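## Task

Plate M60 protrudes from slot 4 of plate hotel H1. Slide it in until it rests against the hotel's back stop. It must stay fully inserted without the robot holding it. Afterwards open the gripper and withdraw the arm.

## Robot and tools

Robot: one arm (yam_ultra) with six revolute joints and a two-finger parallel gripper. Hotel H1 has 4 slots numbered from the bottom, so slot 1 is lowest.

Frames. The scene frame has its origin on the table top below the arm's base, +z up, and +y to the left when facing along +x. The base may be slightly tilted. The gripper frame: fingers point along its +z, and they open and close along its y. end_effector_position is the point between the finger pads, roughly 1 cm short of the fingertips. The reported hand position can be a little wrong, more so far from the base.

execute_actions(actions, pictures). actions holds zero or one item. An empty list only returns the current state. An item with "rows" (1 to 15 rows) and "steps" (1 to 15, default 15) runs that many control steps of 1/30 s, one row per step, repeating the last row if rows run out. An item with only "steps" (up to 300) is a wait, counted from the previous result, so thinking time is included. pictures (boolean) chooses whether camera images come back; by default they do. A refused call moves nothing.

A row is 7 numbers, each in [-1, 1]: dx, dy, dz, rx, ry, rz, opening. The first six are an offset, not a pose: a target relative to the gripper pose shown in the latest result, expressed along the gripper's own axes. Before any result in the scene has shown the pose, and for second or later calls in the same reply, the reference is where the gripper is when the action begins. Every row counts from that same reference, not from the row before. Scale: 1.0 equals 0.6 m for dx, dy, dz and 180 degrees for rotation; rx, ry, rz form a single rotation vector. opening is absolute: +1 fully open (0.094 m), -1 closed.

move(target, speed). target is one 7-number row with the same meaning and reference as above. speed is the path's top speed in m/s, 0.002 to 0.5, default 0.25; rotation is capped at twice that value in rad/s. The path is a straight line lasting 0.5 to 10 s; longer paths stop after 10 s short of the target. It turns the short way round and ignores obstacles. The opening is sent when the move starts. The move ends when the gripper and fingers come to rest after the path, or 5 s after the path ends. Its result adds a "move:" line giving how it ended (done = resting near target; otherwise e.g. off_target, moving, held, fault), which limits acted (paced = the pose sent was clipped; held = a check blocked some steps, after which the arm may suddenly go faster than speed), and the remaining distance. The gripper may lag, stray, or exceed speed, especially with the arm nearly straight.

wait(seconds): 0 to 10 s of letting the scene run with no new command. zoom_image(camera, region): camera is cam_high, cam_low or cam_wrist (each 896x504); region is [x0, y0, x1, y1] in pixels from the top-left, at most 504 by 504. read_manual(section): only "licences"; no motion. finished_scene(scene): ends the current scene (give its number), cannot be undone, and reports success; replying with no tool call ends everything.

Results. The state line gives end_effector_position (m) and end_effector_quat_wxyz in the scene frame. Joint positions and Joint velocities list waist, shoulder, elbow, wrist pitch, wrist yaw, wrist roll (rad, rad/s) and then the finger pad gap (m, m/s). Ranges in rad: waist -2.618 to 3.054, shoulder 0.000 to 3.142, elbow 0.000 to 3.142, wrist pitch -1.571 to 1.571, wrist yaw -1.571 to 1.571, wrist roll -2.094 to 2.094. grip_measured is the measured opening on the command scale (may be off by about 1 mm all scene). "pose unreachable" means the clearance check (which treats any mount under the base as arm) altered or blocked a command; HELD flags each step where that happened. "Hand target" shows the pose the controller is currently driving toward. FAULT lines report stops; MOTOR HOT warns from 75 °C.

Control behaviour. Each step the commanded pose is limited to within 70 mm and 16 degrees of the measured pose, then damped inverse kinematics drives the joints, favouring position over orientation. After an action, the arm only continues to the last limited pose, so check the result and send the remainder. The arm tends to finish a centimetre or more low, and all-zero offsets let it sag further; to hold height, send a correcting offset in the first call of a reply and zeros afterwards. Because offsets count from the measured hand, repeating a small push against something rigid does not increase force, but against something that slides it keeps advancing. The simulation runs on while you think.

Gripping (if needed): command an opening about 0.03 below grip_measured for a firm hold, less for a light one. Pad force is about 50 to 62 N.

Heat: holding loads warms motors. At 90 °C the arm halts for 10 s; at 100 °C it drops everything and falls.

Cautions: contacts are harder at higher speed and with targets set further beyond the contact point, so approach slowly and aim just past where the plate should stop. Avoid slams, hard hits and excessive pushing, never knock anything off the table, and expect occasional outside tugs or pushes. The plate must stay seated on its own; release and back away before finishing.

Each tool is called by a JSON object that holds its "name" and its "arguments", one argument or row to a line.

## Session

{"name": "execute_actions", "arguments": {
  "actions": []
}}

Scene clock: 0.00 s of 7200.00 s.
end_effector_position=(+0.0832, +0.4115, +0.1432) grip_measured=+1.000 end_effector_quat_wxyz=(-0.040, +0.172, +0.851, +0.494)
Joint positions: [ 1.049  0.766  0.214  0.828 -0.362  2.027  0.094]
Joint velocities: [-0.002 -0.007 -0.002 -0.037  0.007 -0.007  0.   ]
Hand target: +0.085, +0.413, +0.146; -0.034, +0.169, +0.850, +0.497

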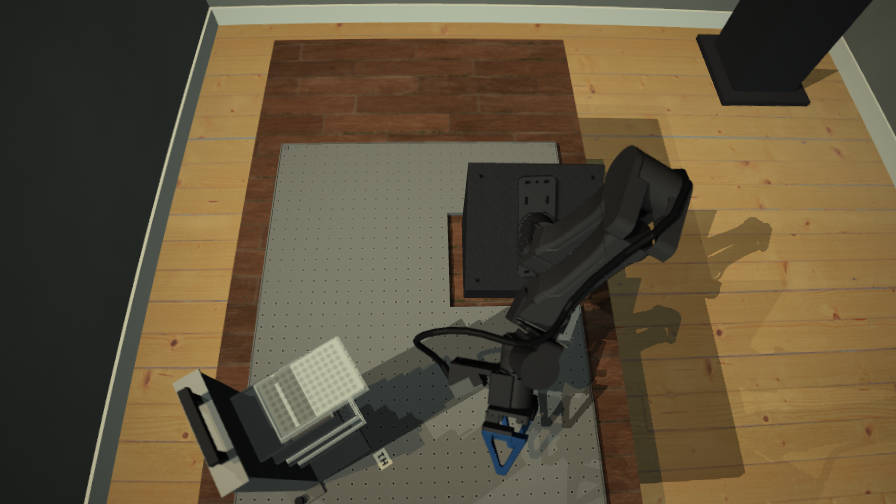

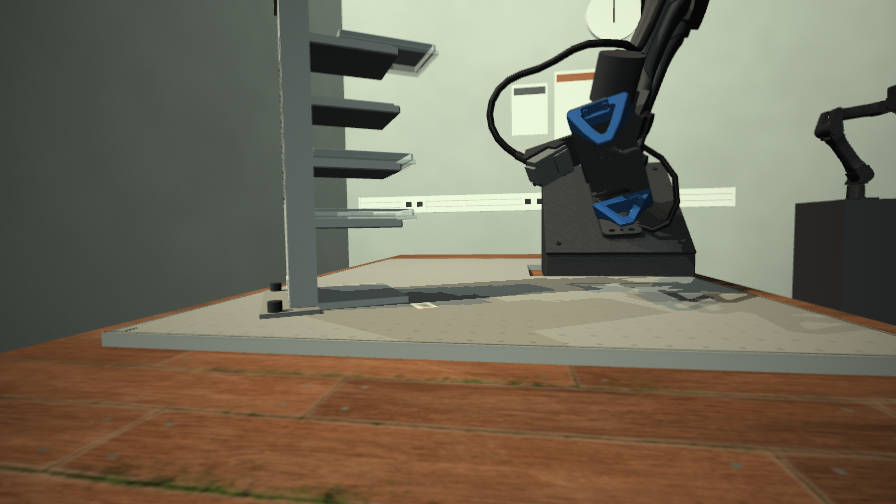

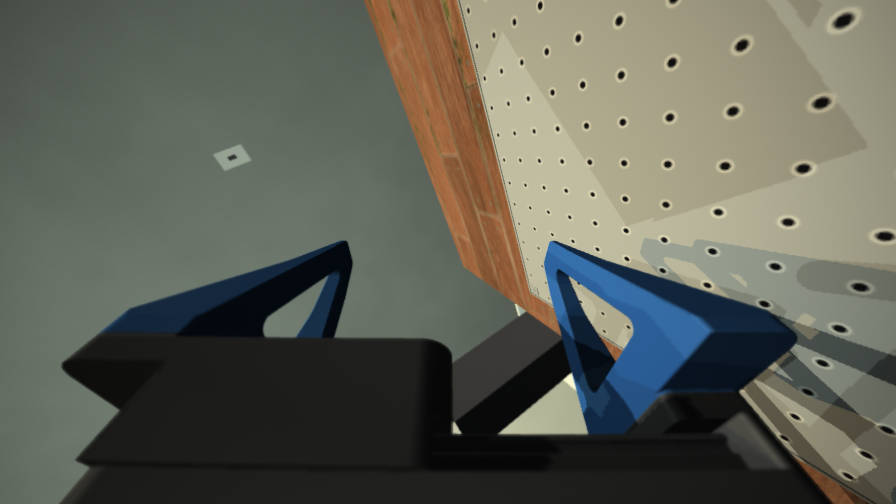

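{"name": "move", "arguments": {
  "target": [-0.205,0.222,-0.382,0.172,-0.187,-0.407,-1],
  "speed": 0.2
}}

Scene clock: 6.50 s of 7200.00 s.
end_effector_position=(+0.2212, +0.2386, +0.3334) grip_measured=-0.997 end_effector_quat_wxyz=(+0.464, -0.221, +0.841, +0.169)
Joint positions: [-0.822  0.634  0.521  0.018 -1.563  0.616  0.   ]
Joint velocities: [ 0.022 -0.017 -0.012 -0.022 -0.007  0.007 -0.001]
Hand target: +0.223, +0.242, +0.342; +0.472, -0.233, +0.836, +0.157
Off the commanded pose: 0.010 m, 6 deg.
joint sent to its limit — the command would take joint 5 (wrist yaw) past its lower limit, so that joint was sent only as far as its limit.
move: off_target

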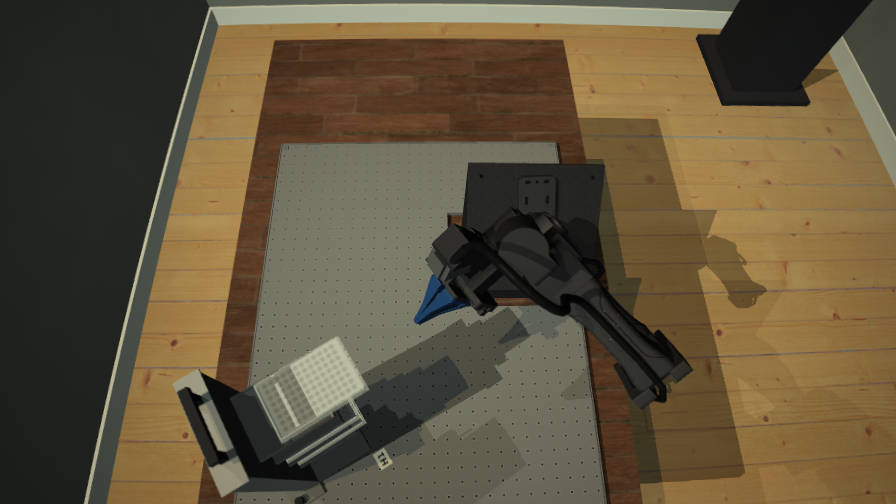

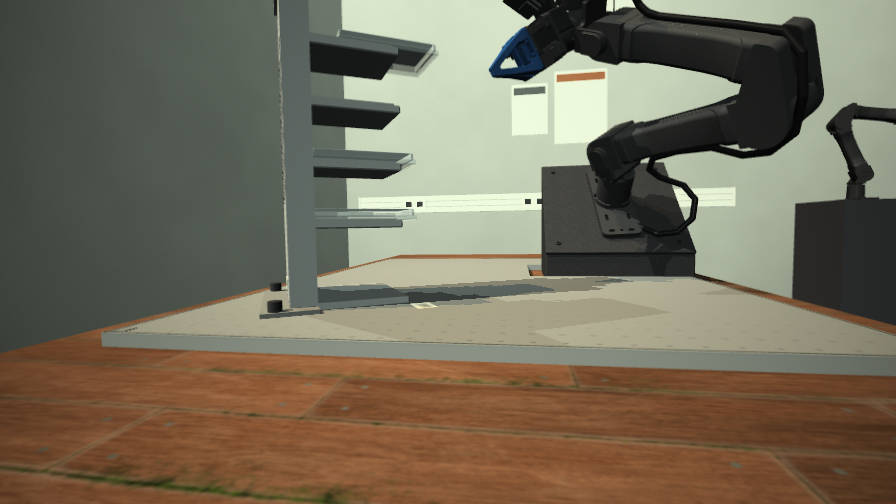

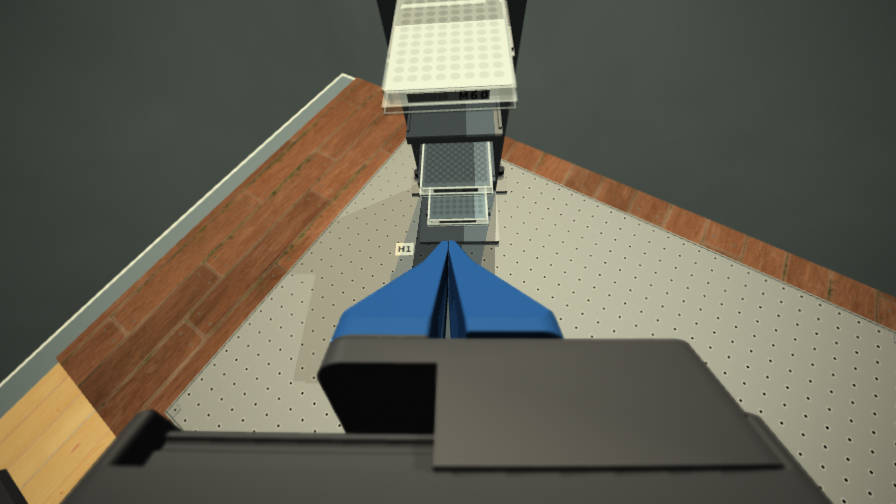

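{"name": "move", "arguments": {
  "target": [-0.067,0,0.077,0,0,0,-1],
  "speed": 0.1
}}

Scene clock: 8.47 s of 7200.00 s.
end_effector_position=(+0.2683, +0.2656, +0.3352) grip_measured=-0.997 end_effector_quat_wxyz=(+0.454, -0.216, +0.848, +0.172)
Joint positions: [-0.531  0.804  0.639  0.112 -1.288  0.678  0.   ]
Joint velocities: [-0.007  0.007  0.002  0.037  0.022 -0.022  0.   ]
Hand target: +0.272, +0.270, +0.343; +0.463, -0.221, +0.843, +0.166
Off the commanded pose: 0.011 m, 2 deg.
move: off_target

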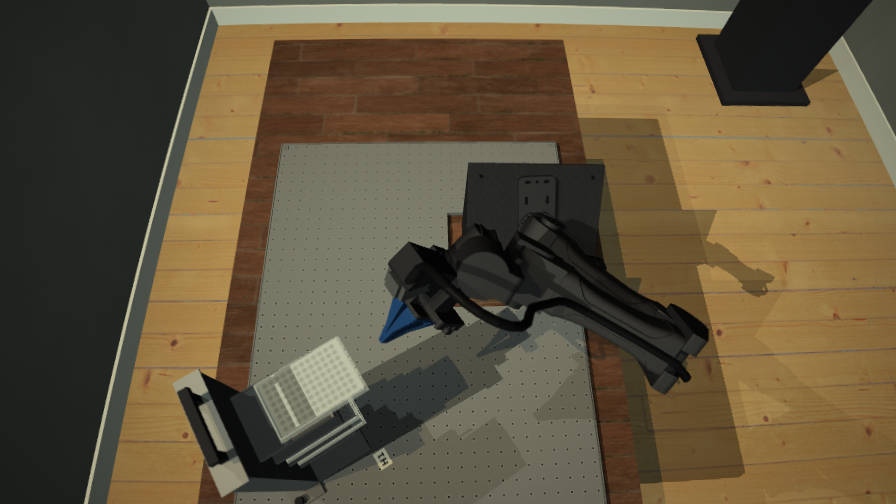

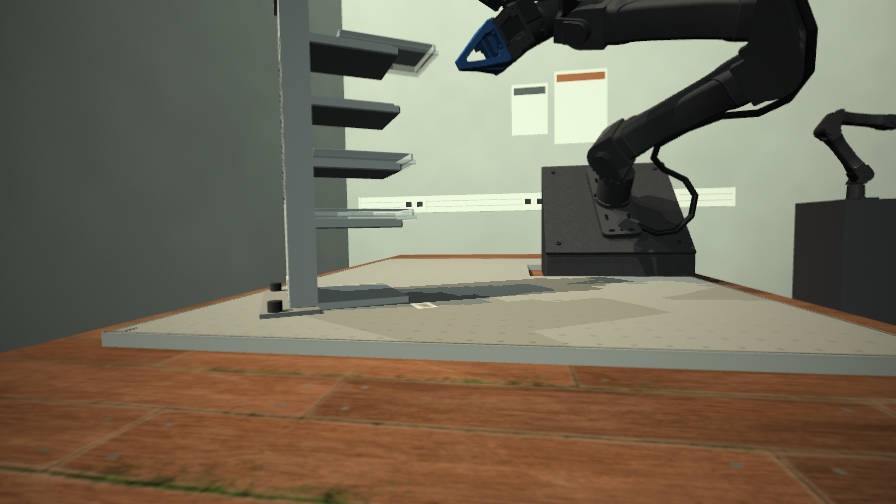

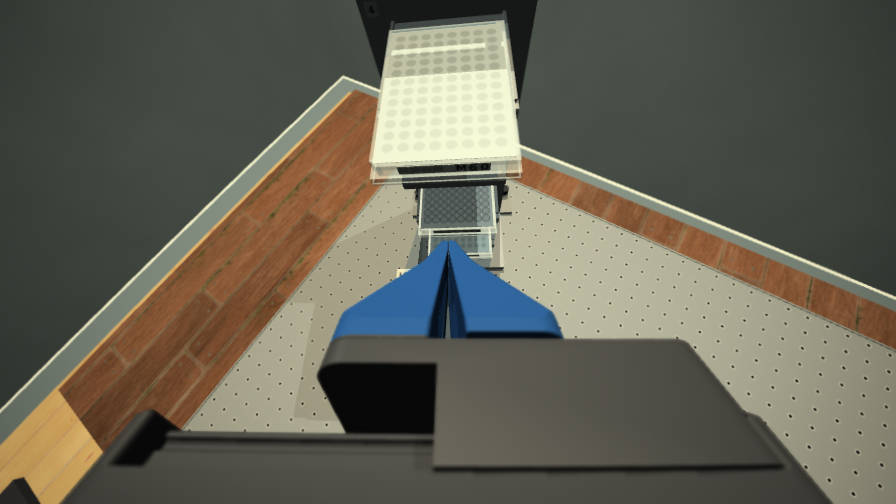

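{"name": "move", "arguments": {
  "target": [-0.055,0.005,0.044,0,0,0,-1],
  "speed": 0.05
}}

Scene clock: 10.60 s of 7200.00 s.
end_effector_position=(+0.2968, +0.2851, +0.3429) grip_measured=-0.997 end_effector_quat_wxyz=(+0.446, -0.217, +0.851, +0.175)
Joint positions: [-0.423  0.929  0.761  0.113 -1.197  0.683  0.   ]
Joint velocities: [ 0.002 -0.002 -0.002 -0.022  0.007 -0.037 -0.001]
Hand target: +0.301, +0.288, +0.349; +0.453, -0.216, +0.848, +0.171
Off the commanded pose: 0.008 m, 1 deg.
move: done

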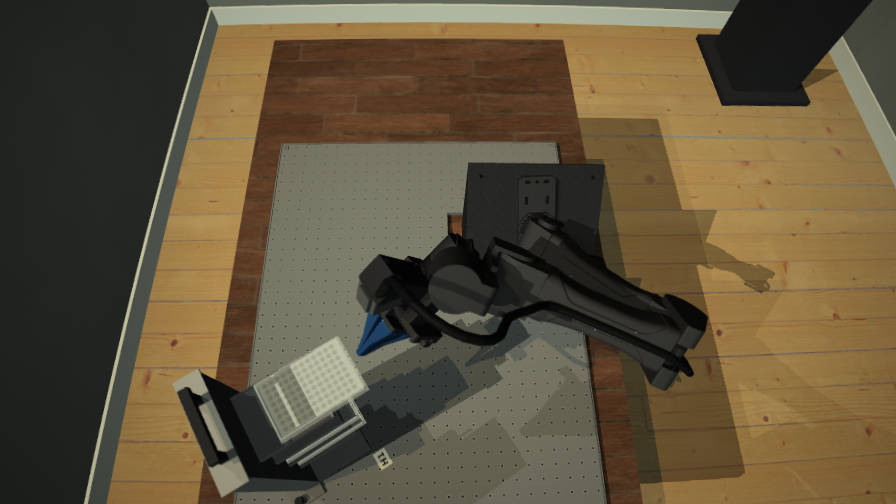

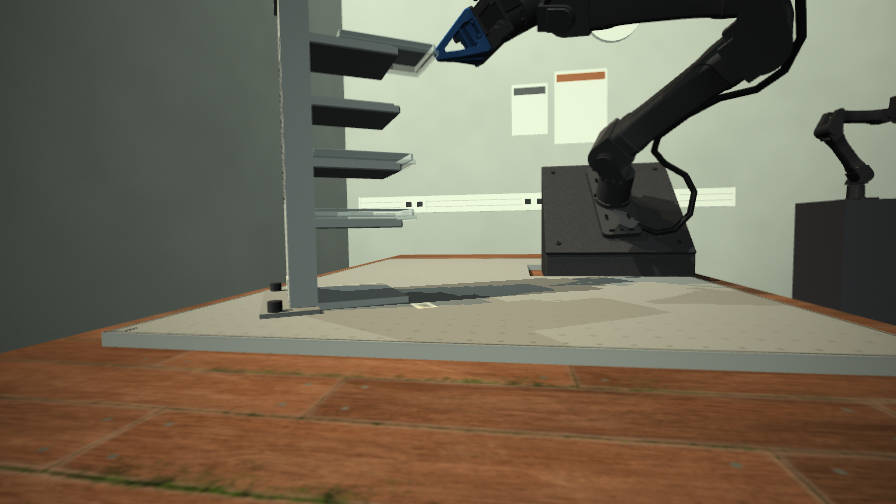

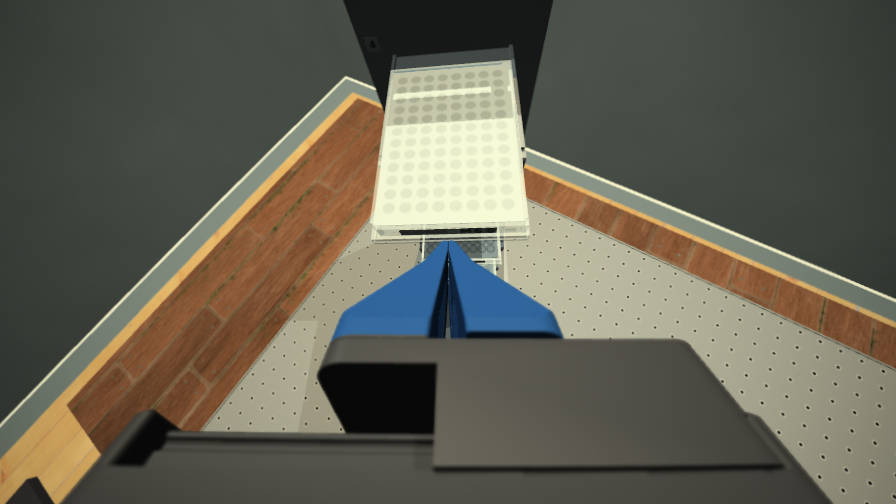

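{"name": "move", "arguments": {
  "target": [-0.052,0,0.055,0,0,0,-1],
  "speed": 0.03
}}

Scene clock: 12.87 s of 7200.00 s.
end_effector_position=(+0.3302, +0.3046, +0.3437) grip_measured=-0.997 end_effector_quat_wxyz=(+0.436, -0.216, +0.855, +0.178)
Joint positions: [-0.315  1.066  0.888  0.113 -1.106  0.686  0.   ]
Joint velocities: [-0.002 -0.007  0.012 -0.022  0.037 -0.007 -0.001]
Hand target: +0.335, +0.308, +0.351; +0.445, -0.217, +0.851, +0.174
Off the commanded pose: 0.009 m, 1 deg.
move: done

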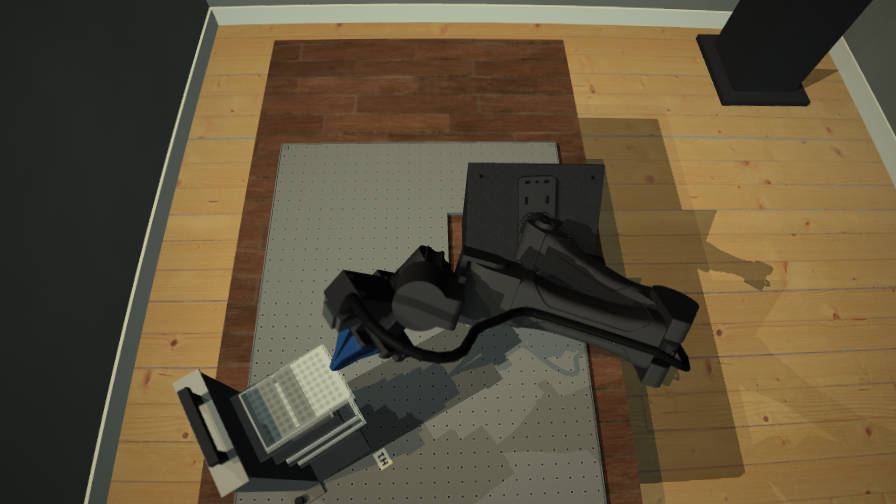

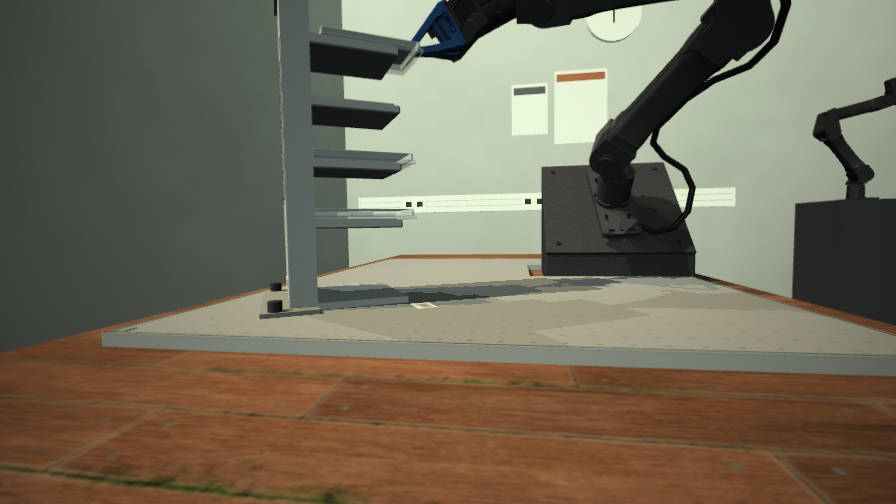

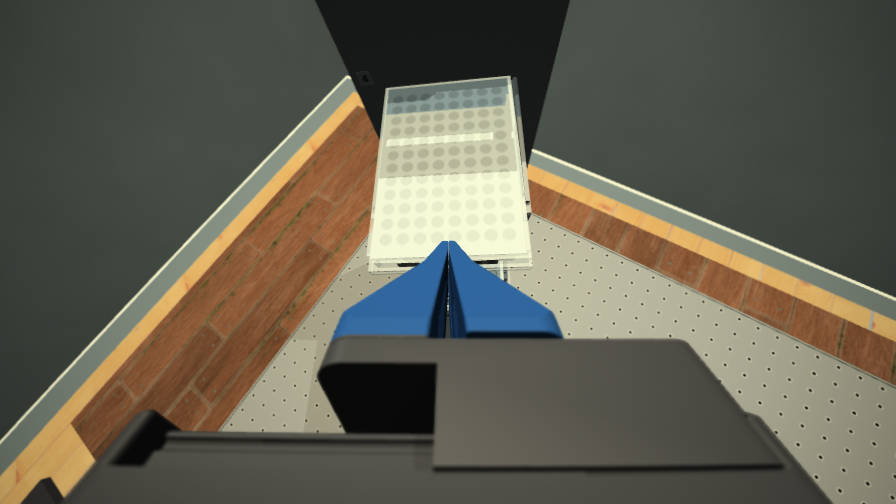

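{"name": "move", "arguments": {
  "target": [-0.026,0,0.04,0,0,0,-1],
  "speed": 0.03
}}

Scene clock: 14.47 s of 7200.00 s.
end_effector_position=(+0.3420, +0.3140, +0.3363) grip_measured=-0.997 end_effector_quat_wxyz=(+0.419, -0.212, +0.863, +0.186)
Joint positions: [-0.261  1.125  0.943  0.091 -1.085  0.688  0.   ]
Joint velocities: [-0.012 -0.022  0.012 -0.066  0.022  0.022 -0.001]
Hand target: +0.353, +0.320, +0.343; +0.436, -0.217, +0.855, +0.178
Off the commanded pose: 0.015 m, 2 deg.
move: off_target

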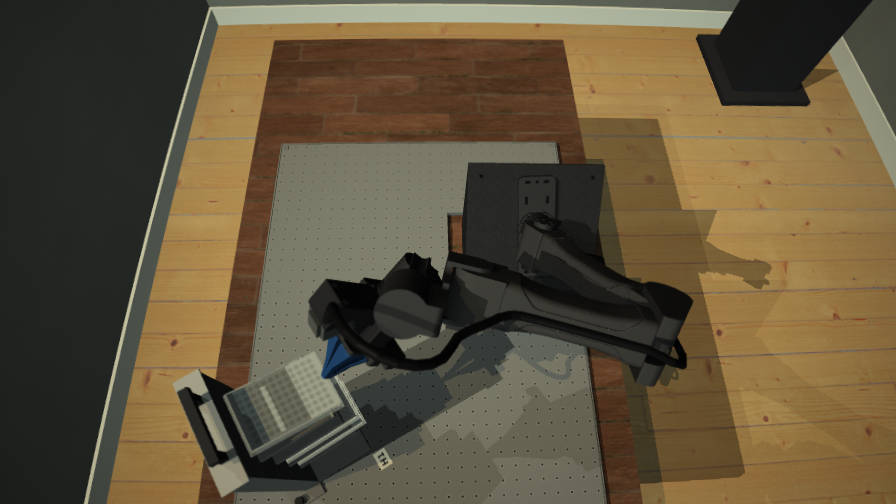

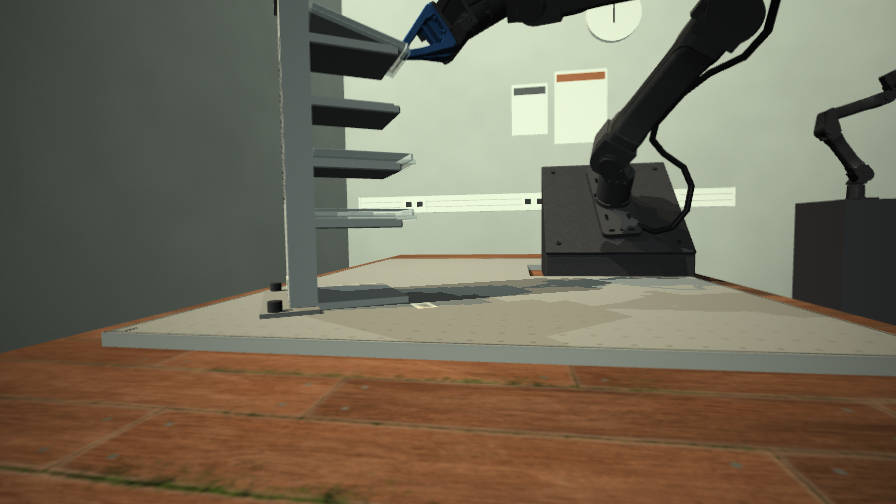

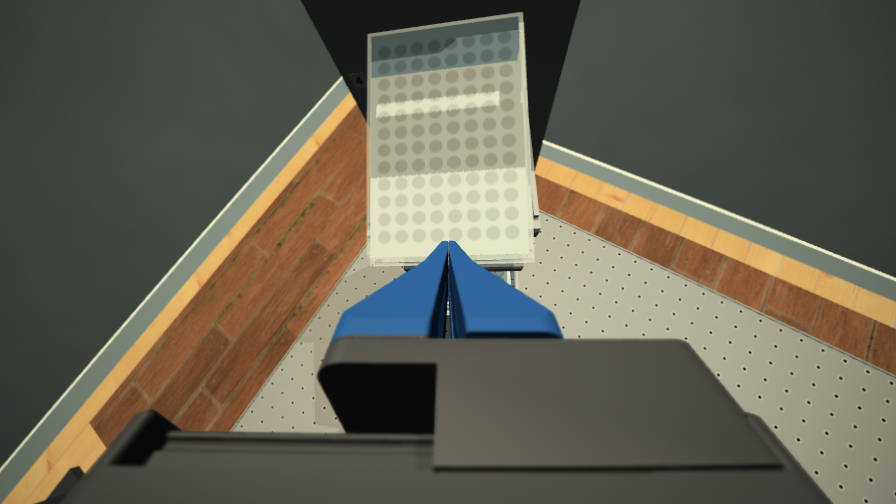

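{"name": "move", "arguments": {
  "target": [-0.01,0,-0.08,0,0,0,-1],
  "speed": 0.05
}}

Scene clock: 16.17 s of 7200.00 s.
end_effector_position=(+0.3182, +0.2892, +0.3625) grip_measured=-0.997 end_effector_quat_wxyz=(+0.410, -0.205, +0.867, +0.196)
Joint positions: [-0.453  1.092  0.943 -0.002 -1.294  0.649  0.   ]
Joint velocities: [-0.017 -0.017 -0.012 -0.051  0.022 -0.022 -0.   ]
Hand target: +0.315, +0.291, +0.370; +0.420, -0.211, +0.862, +0.189
Off the commanded pose: 0.008 m, 2 deg.
move: done

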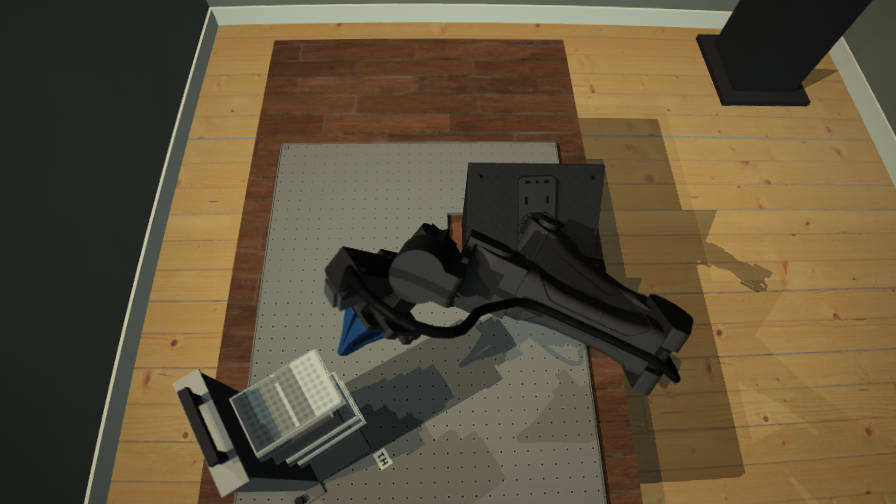

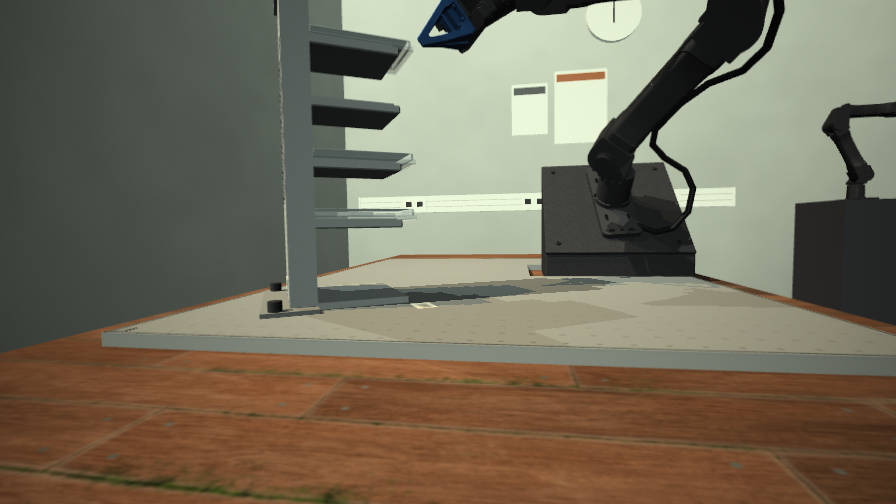

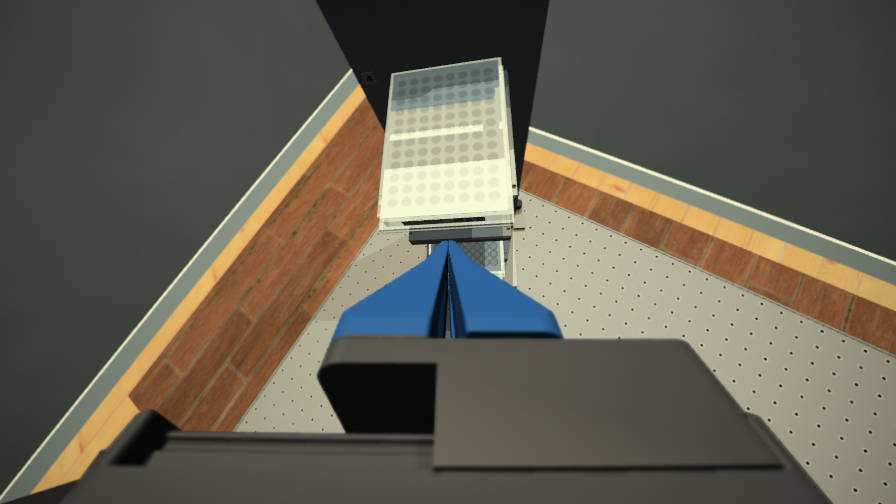

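{"name": "move", "arguments": {
  "target": [0.028,0.008,0.04,0,0,0,-1],
  "speed": 0.05
}}

Scene clock: 19.53 s of 7200.00 s.
end_effector_position=(+0.3226, +0.3015, +0.3341) grip_measured=-0.997 end_effector_quat_wxyz=(+0.399, -0.203, +0.871, +0.199)
Joint positions: [-0.326  1.079  0.894  0.051 -1.185  0.683  0.   ]
Joint velocities: [ 0.002 -0.012 -0.027  0.051  0.051  0.066 -0.001]
Hand target: +0.321, +0.302, +0.335; +0.409, -0.205, +0.868, +0.194
Off the commanded pose: 0.002 m, 1 deg.
move: done

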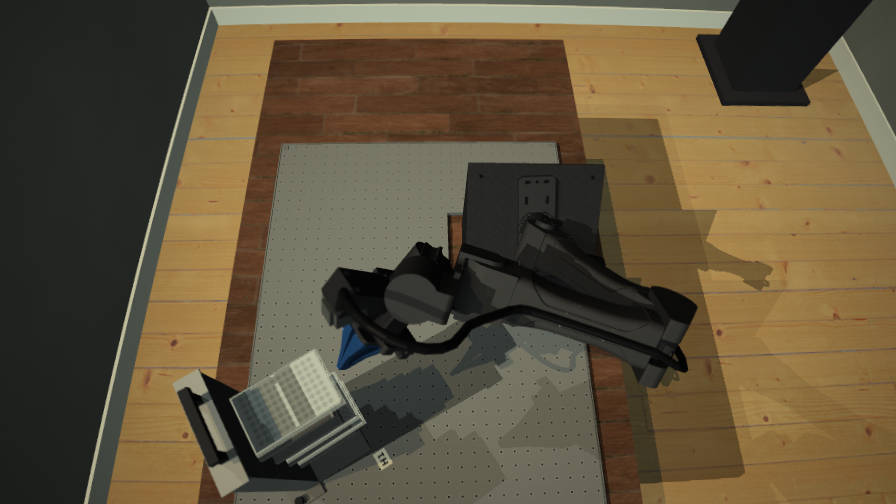

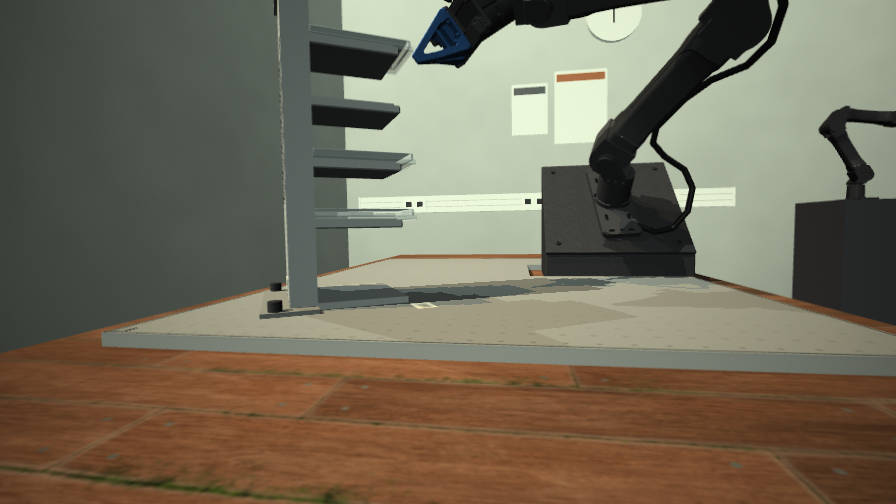

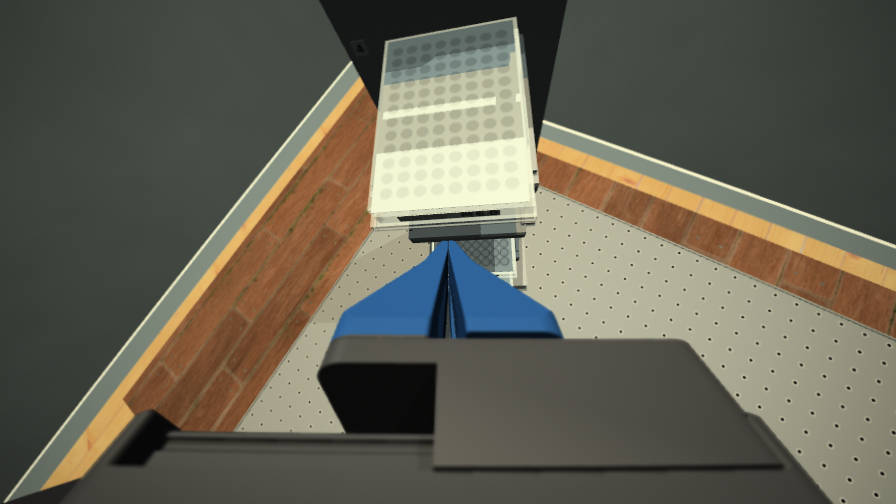

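{"name": "move", "arguments": {
  "target": [-0.034,0,0.047,0,0,0,-1],
  "speed": 0.03
}}

Scene clock: 21.40 s of 7200.00 s.
end_effector_position=(+0.3345, +0.3100, +0.3258) grip_measured=-0.997 end_effector_quat_wxyz=(+0.375, -0.187, +0.883, +0.211)
Joint positions: [-0.272  1.145  0.954  0.017 -1.168  0.701  0.   ]
Joint velocities: [-0.007 -0.022  0.002 -0.022 -0.037  0.007  0.001]
Hand target: +0.350, +0.320, +0.333; +0.399, -0.204, +0.872, +0.199
Off the commanded pose: 0.021 m, 4 deg.
move: off_target

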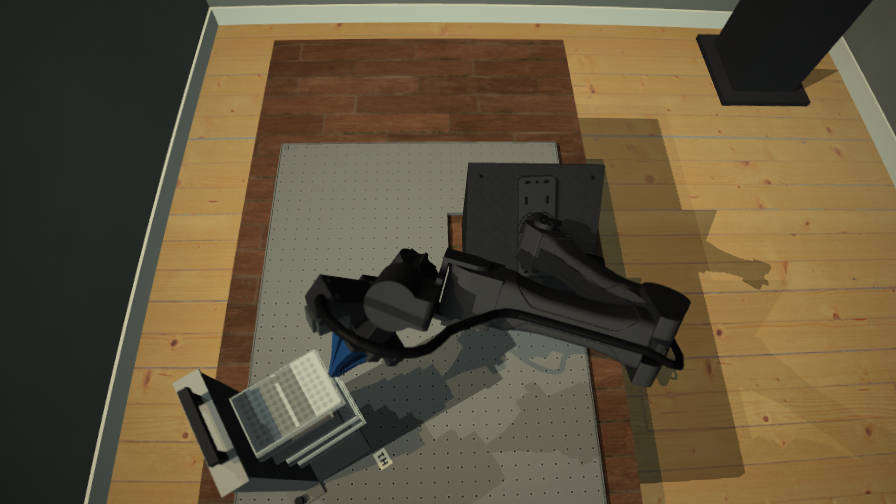

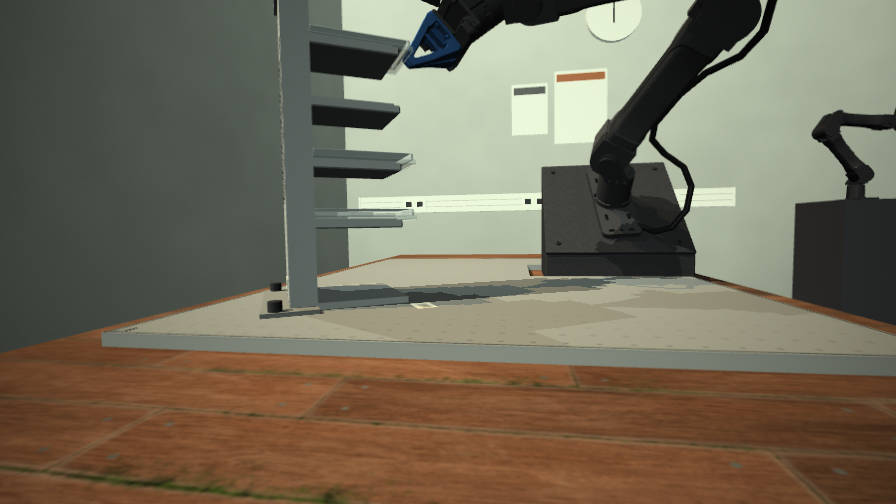

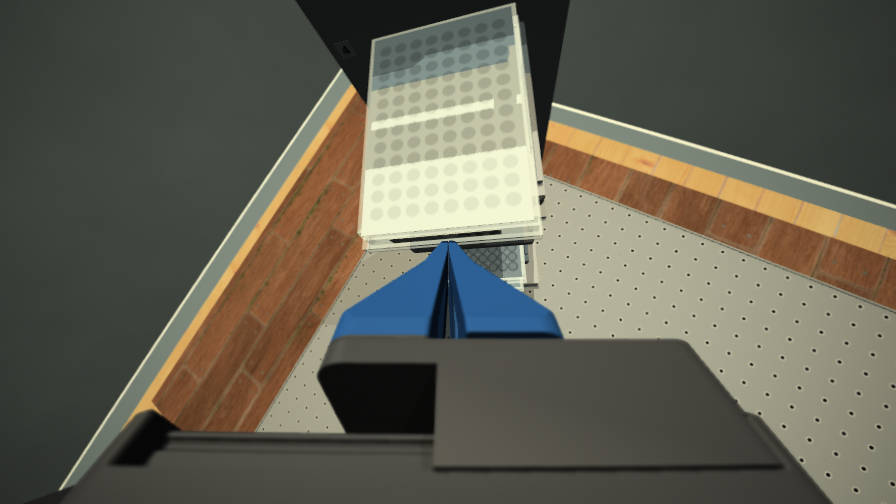

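Stopped firm with the plate unmoved: it is home.

{"name": "move", "arguments": {
  "target": [0.04,0,-0.16,0,0,0,-1],
  "speed": 0.15
}}

{"name": "zoom_image", "arguments": {
  "camera": "cam_high",
  "region": [160,330,400,504]
}}

Scene clock: 23.23 s of 7200.00 s.
end_effector_position=(+0.2675, +0.2587, +0.3696) grip_measured=-0.997 end_effector_quat_wxyz=(+0.401, -0.183, +0.868, +0.230)
Joint positions: [-0.692  0.996  0.86  -0.231 -1.56   0.498  0.   ]
Joint velocities: [ 0.017  0.017 -0.007  0.007 -0.007  0.007  0.002]
Hand target: +0.264, +0.256, +0.369; +0.406, -0.181, +0.866, +0.228
Off the commanded pose: 0.005 m, 4 deg.
joint sent to its limit — the command would take joint 5 (wrist yaw) past its lower limit, so that joint was sent only as far as its limit.
move: off_target

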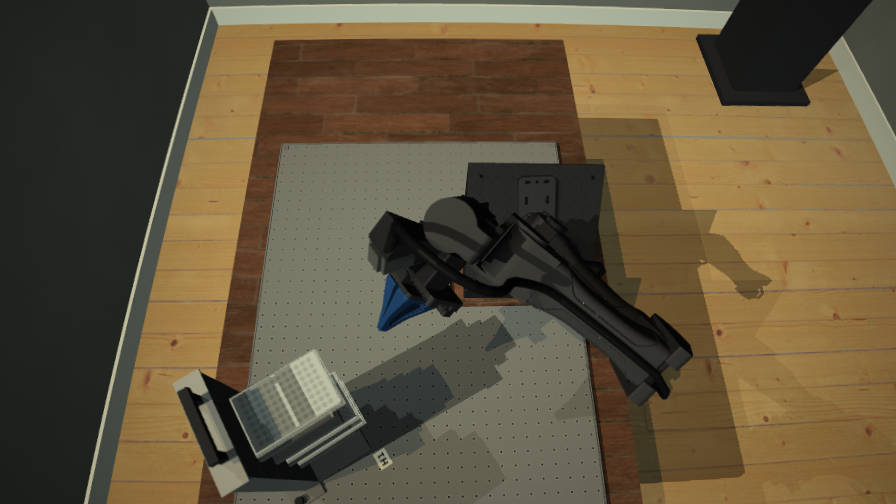

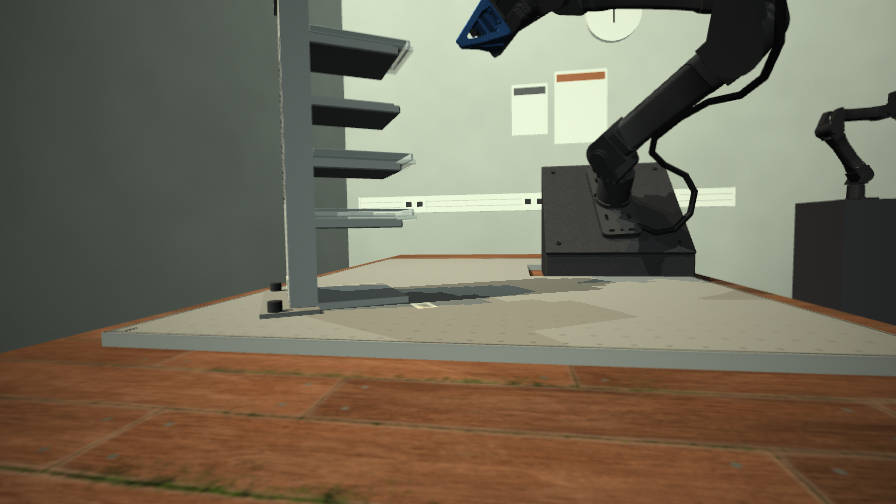

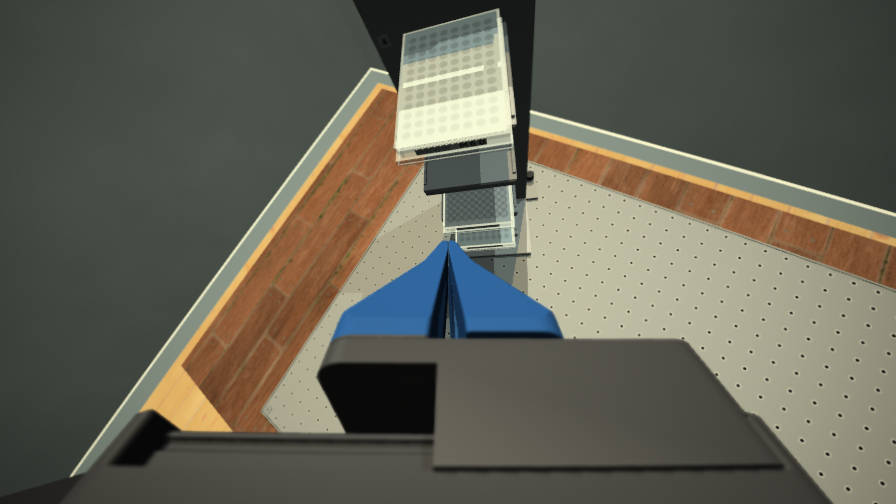

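Region (160, 330, 400, 504) of cam_high's 896x504 image, scaled by 2.100, with more detail than that image has; it fills the top 365 rows of this view, and the rest is white.

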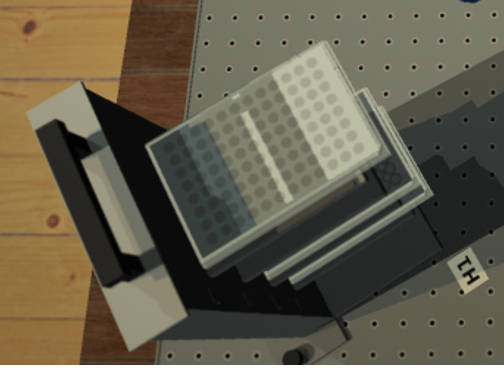

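{"name": "finished_scene", "arguments": {
  "scene": 2
}}

The scene is finished: the task was done.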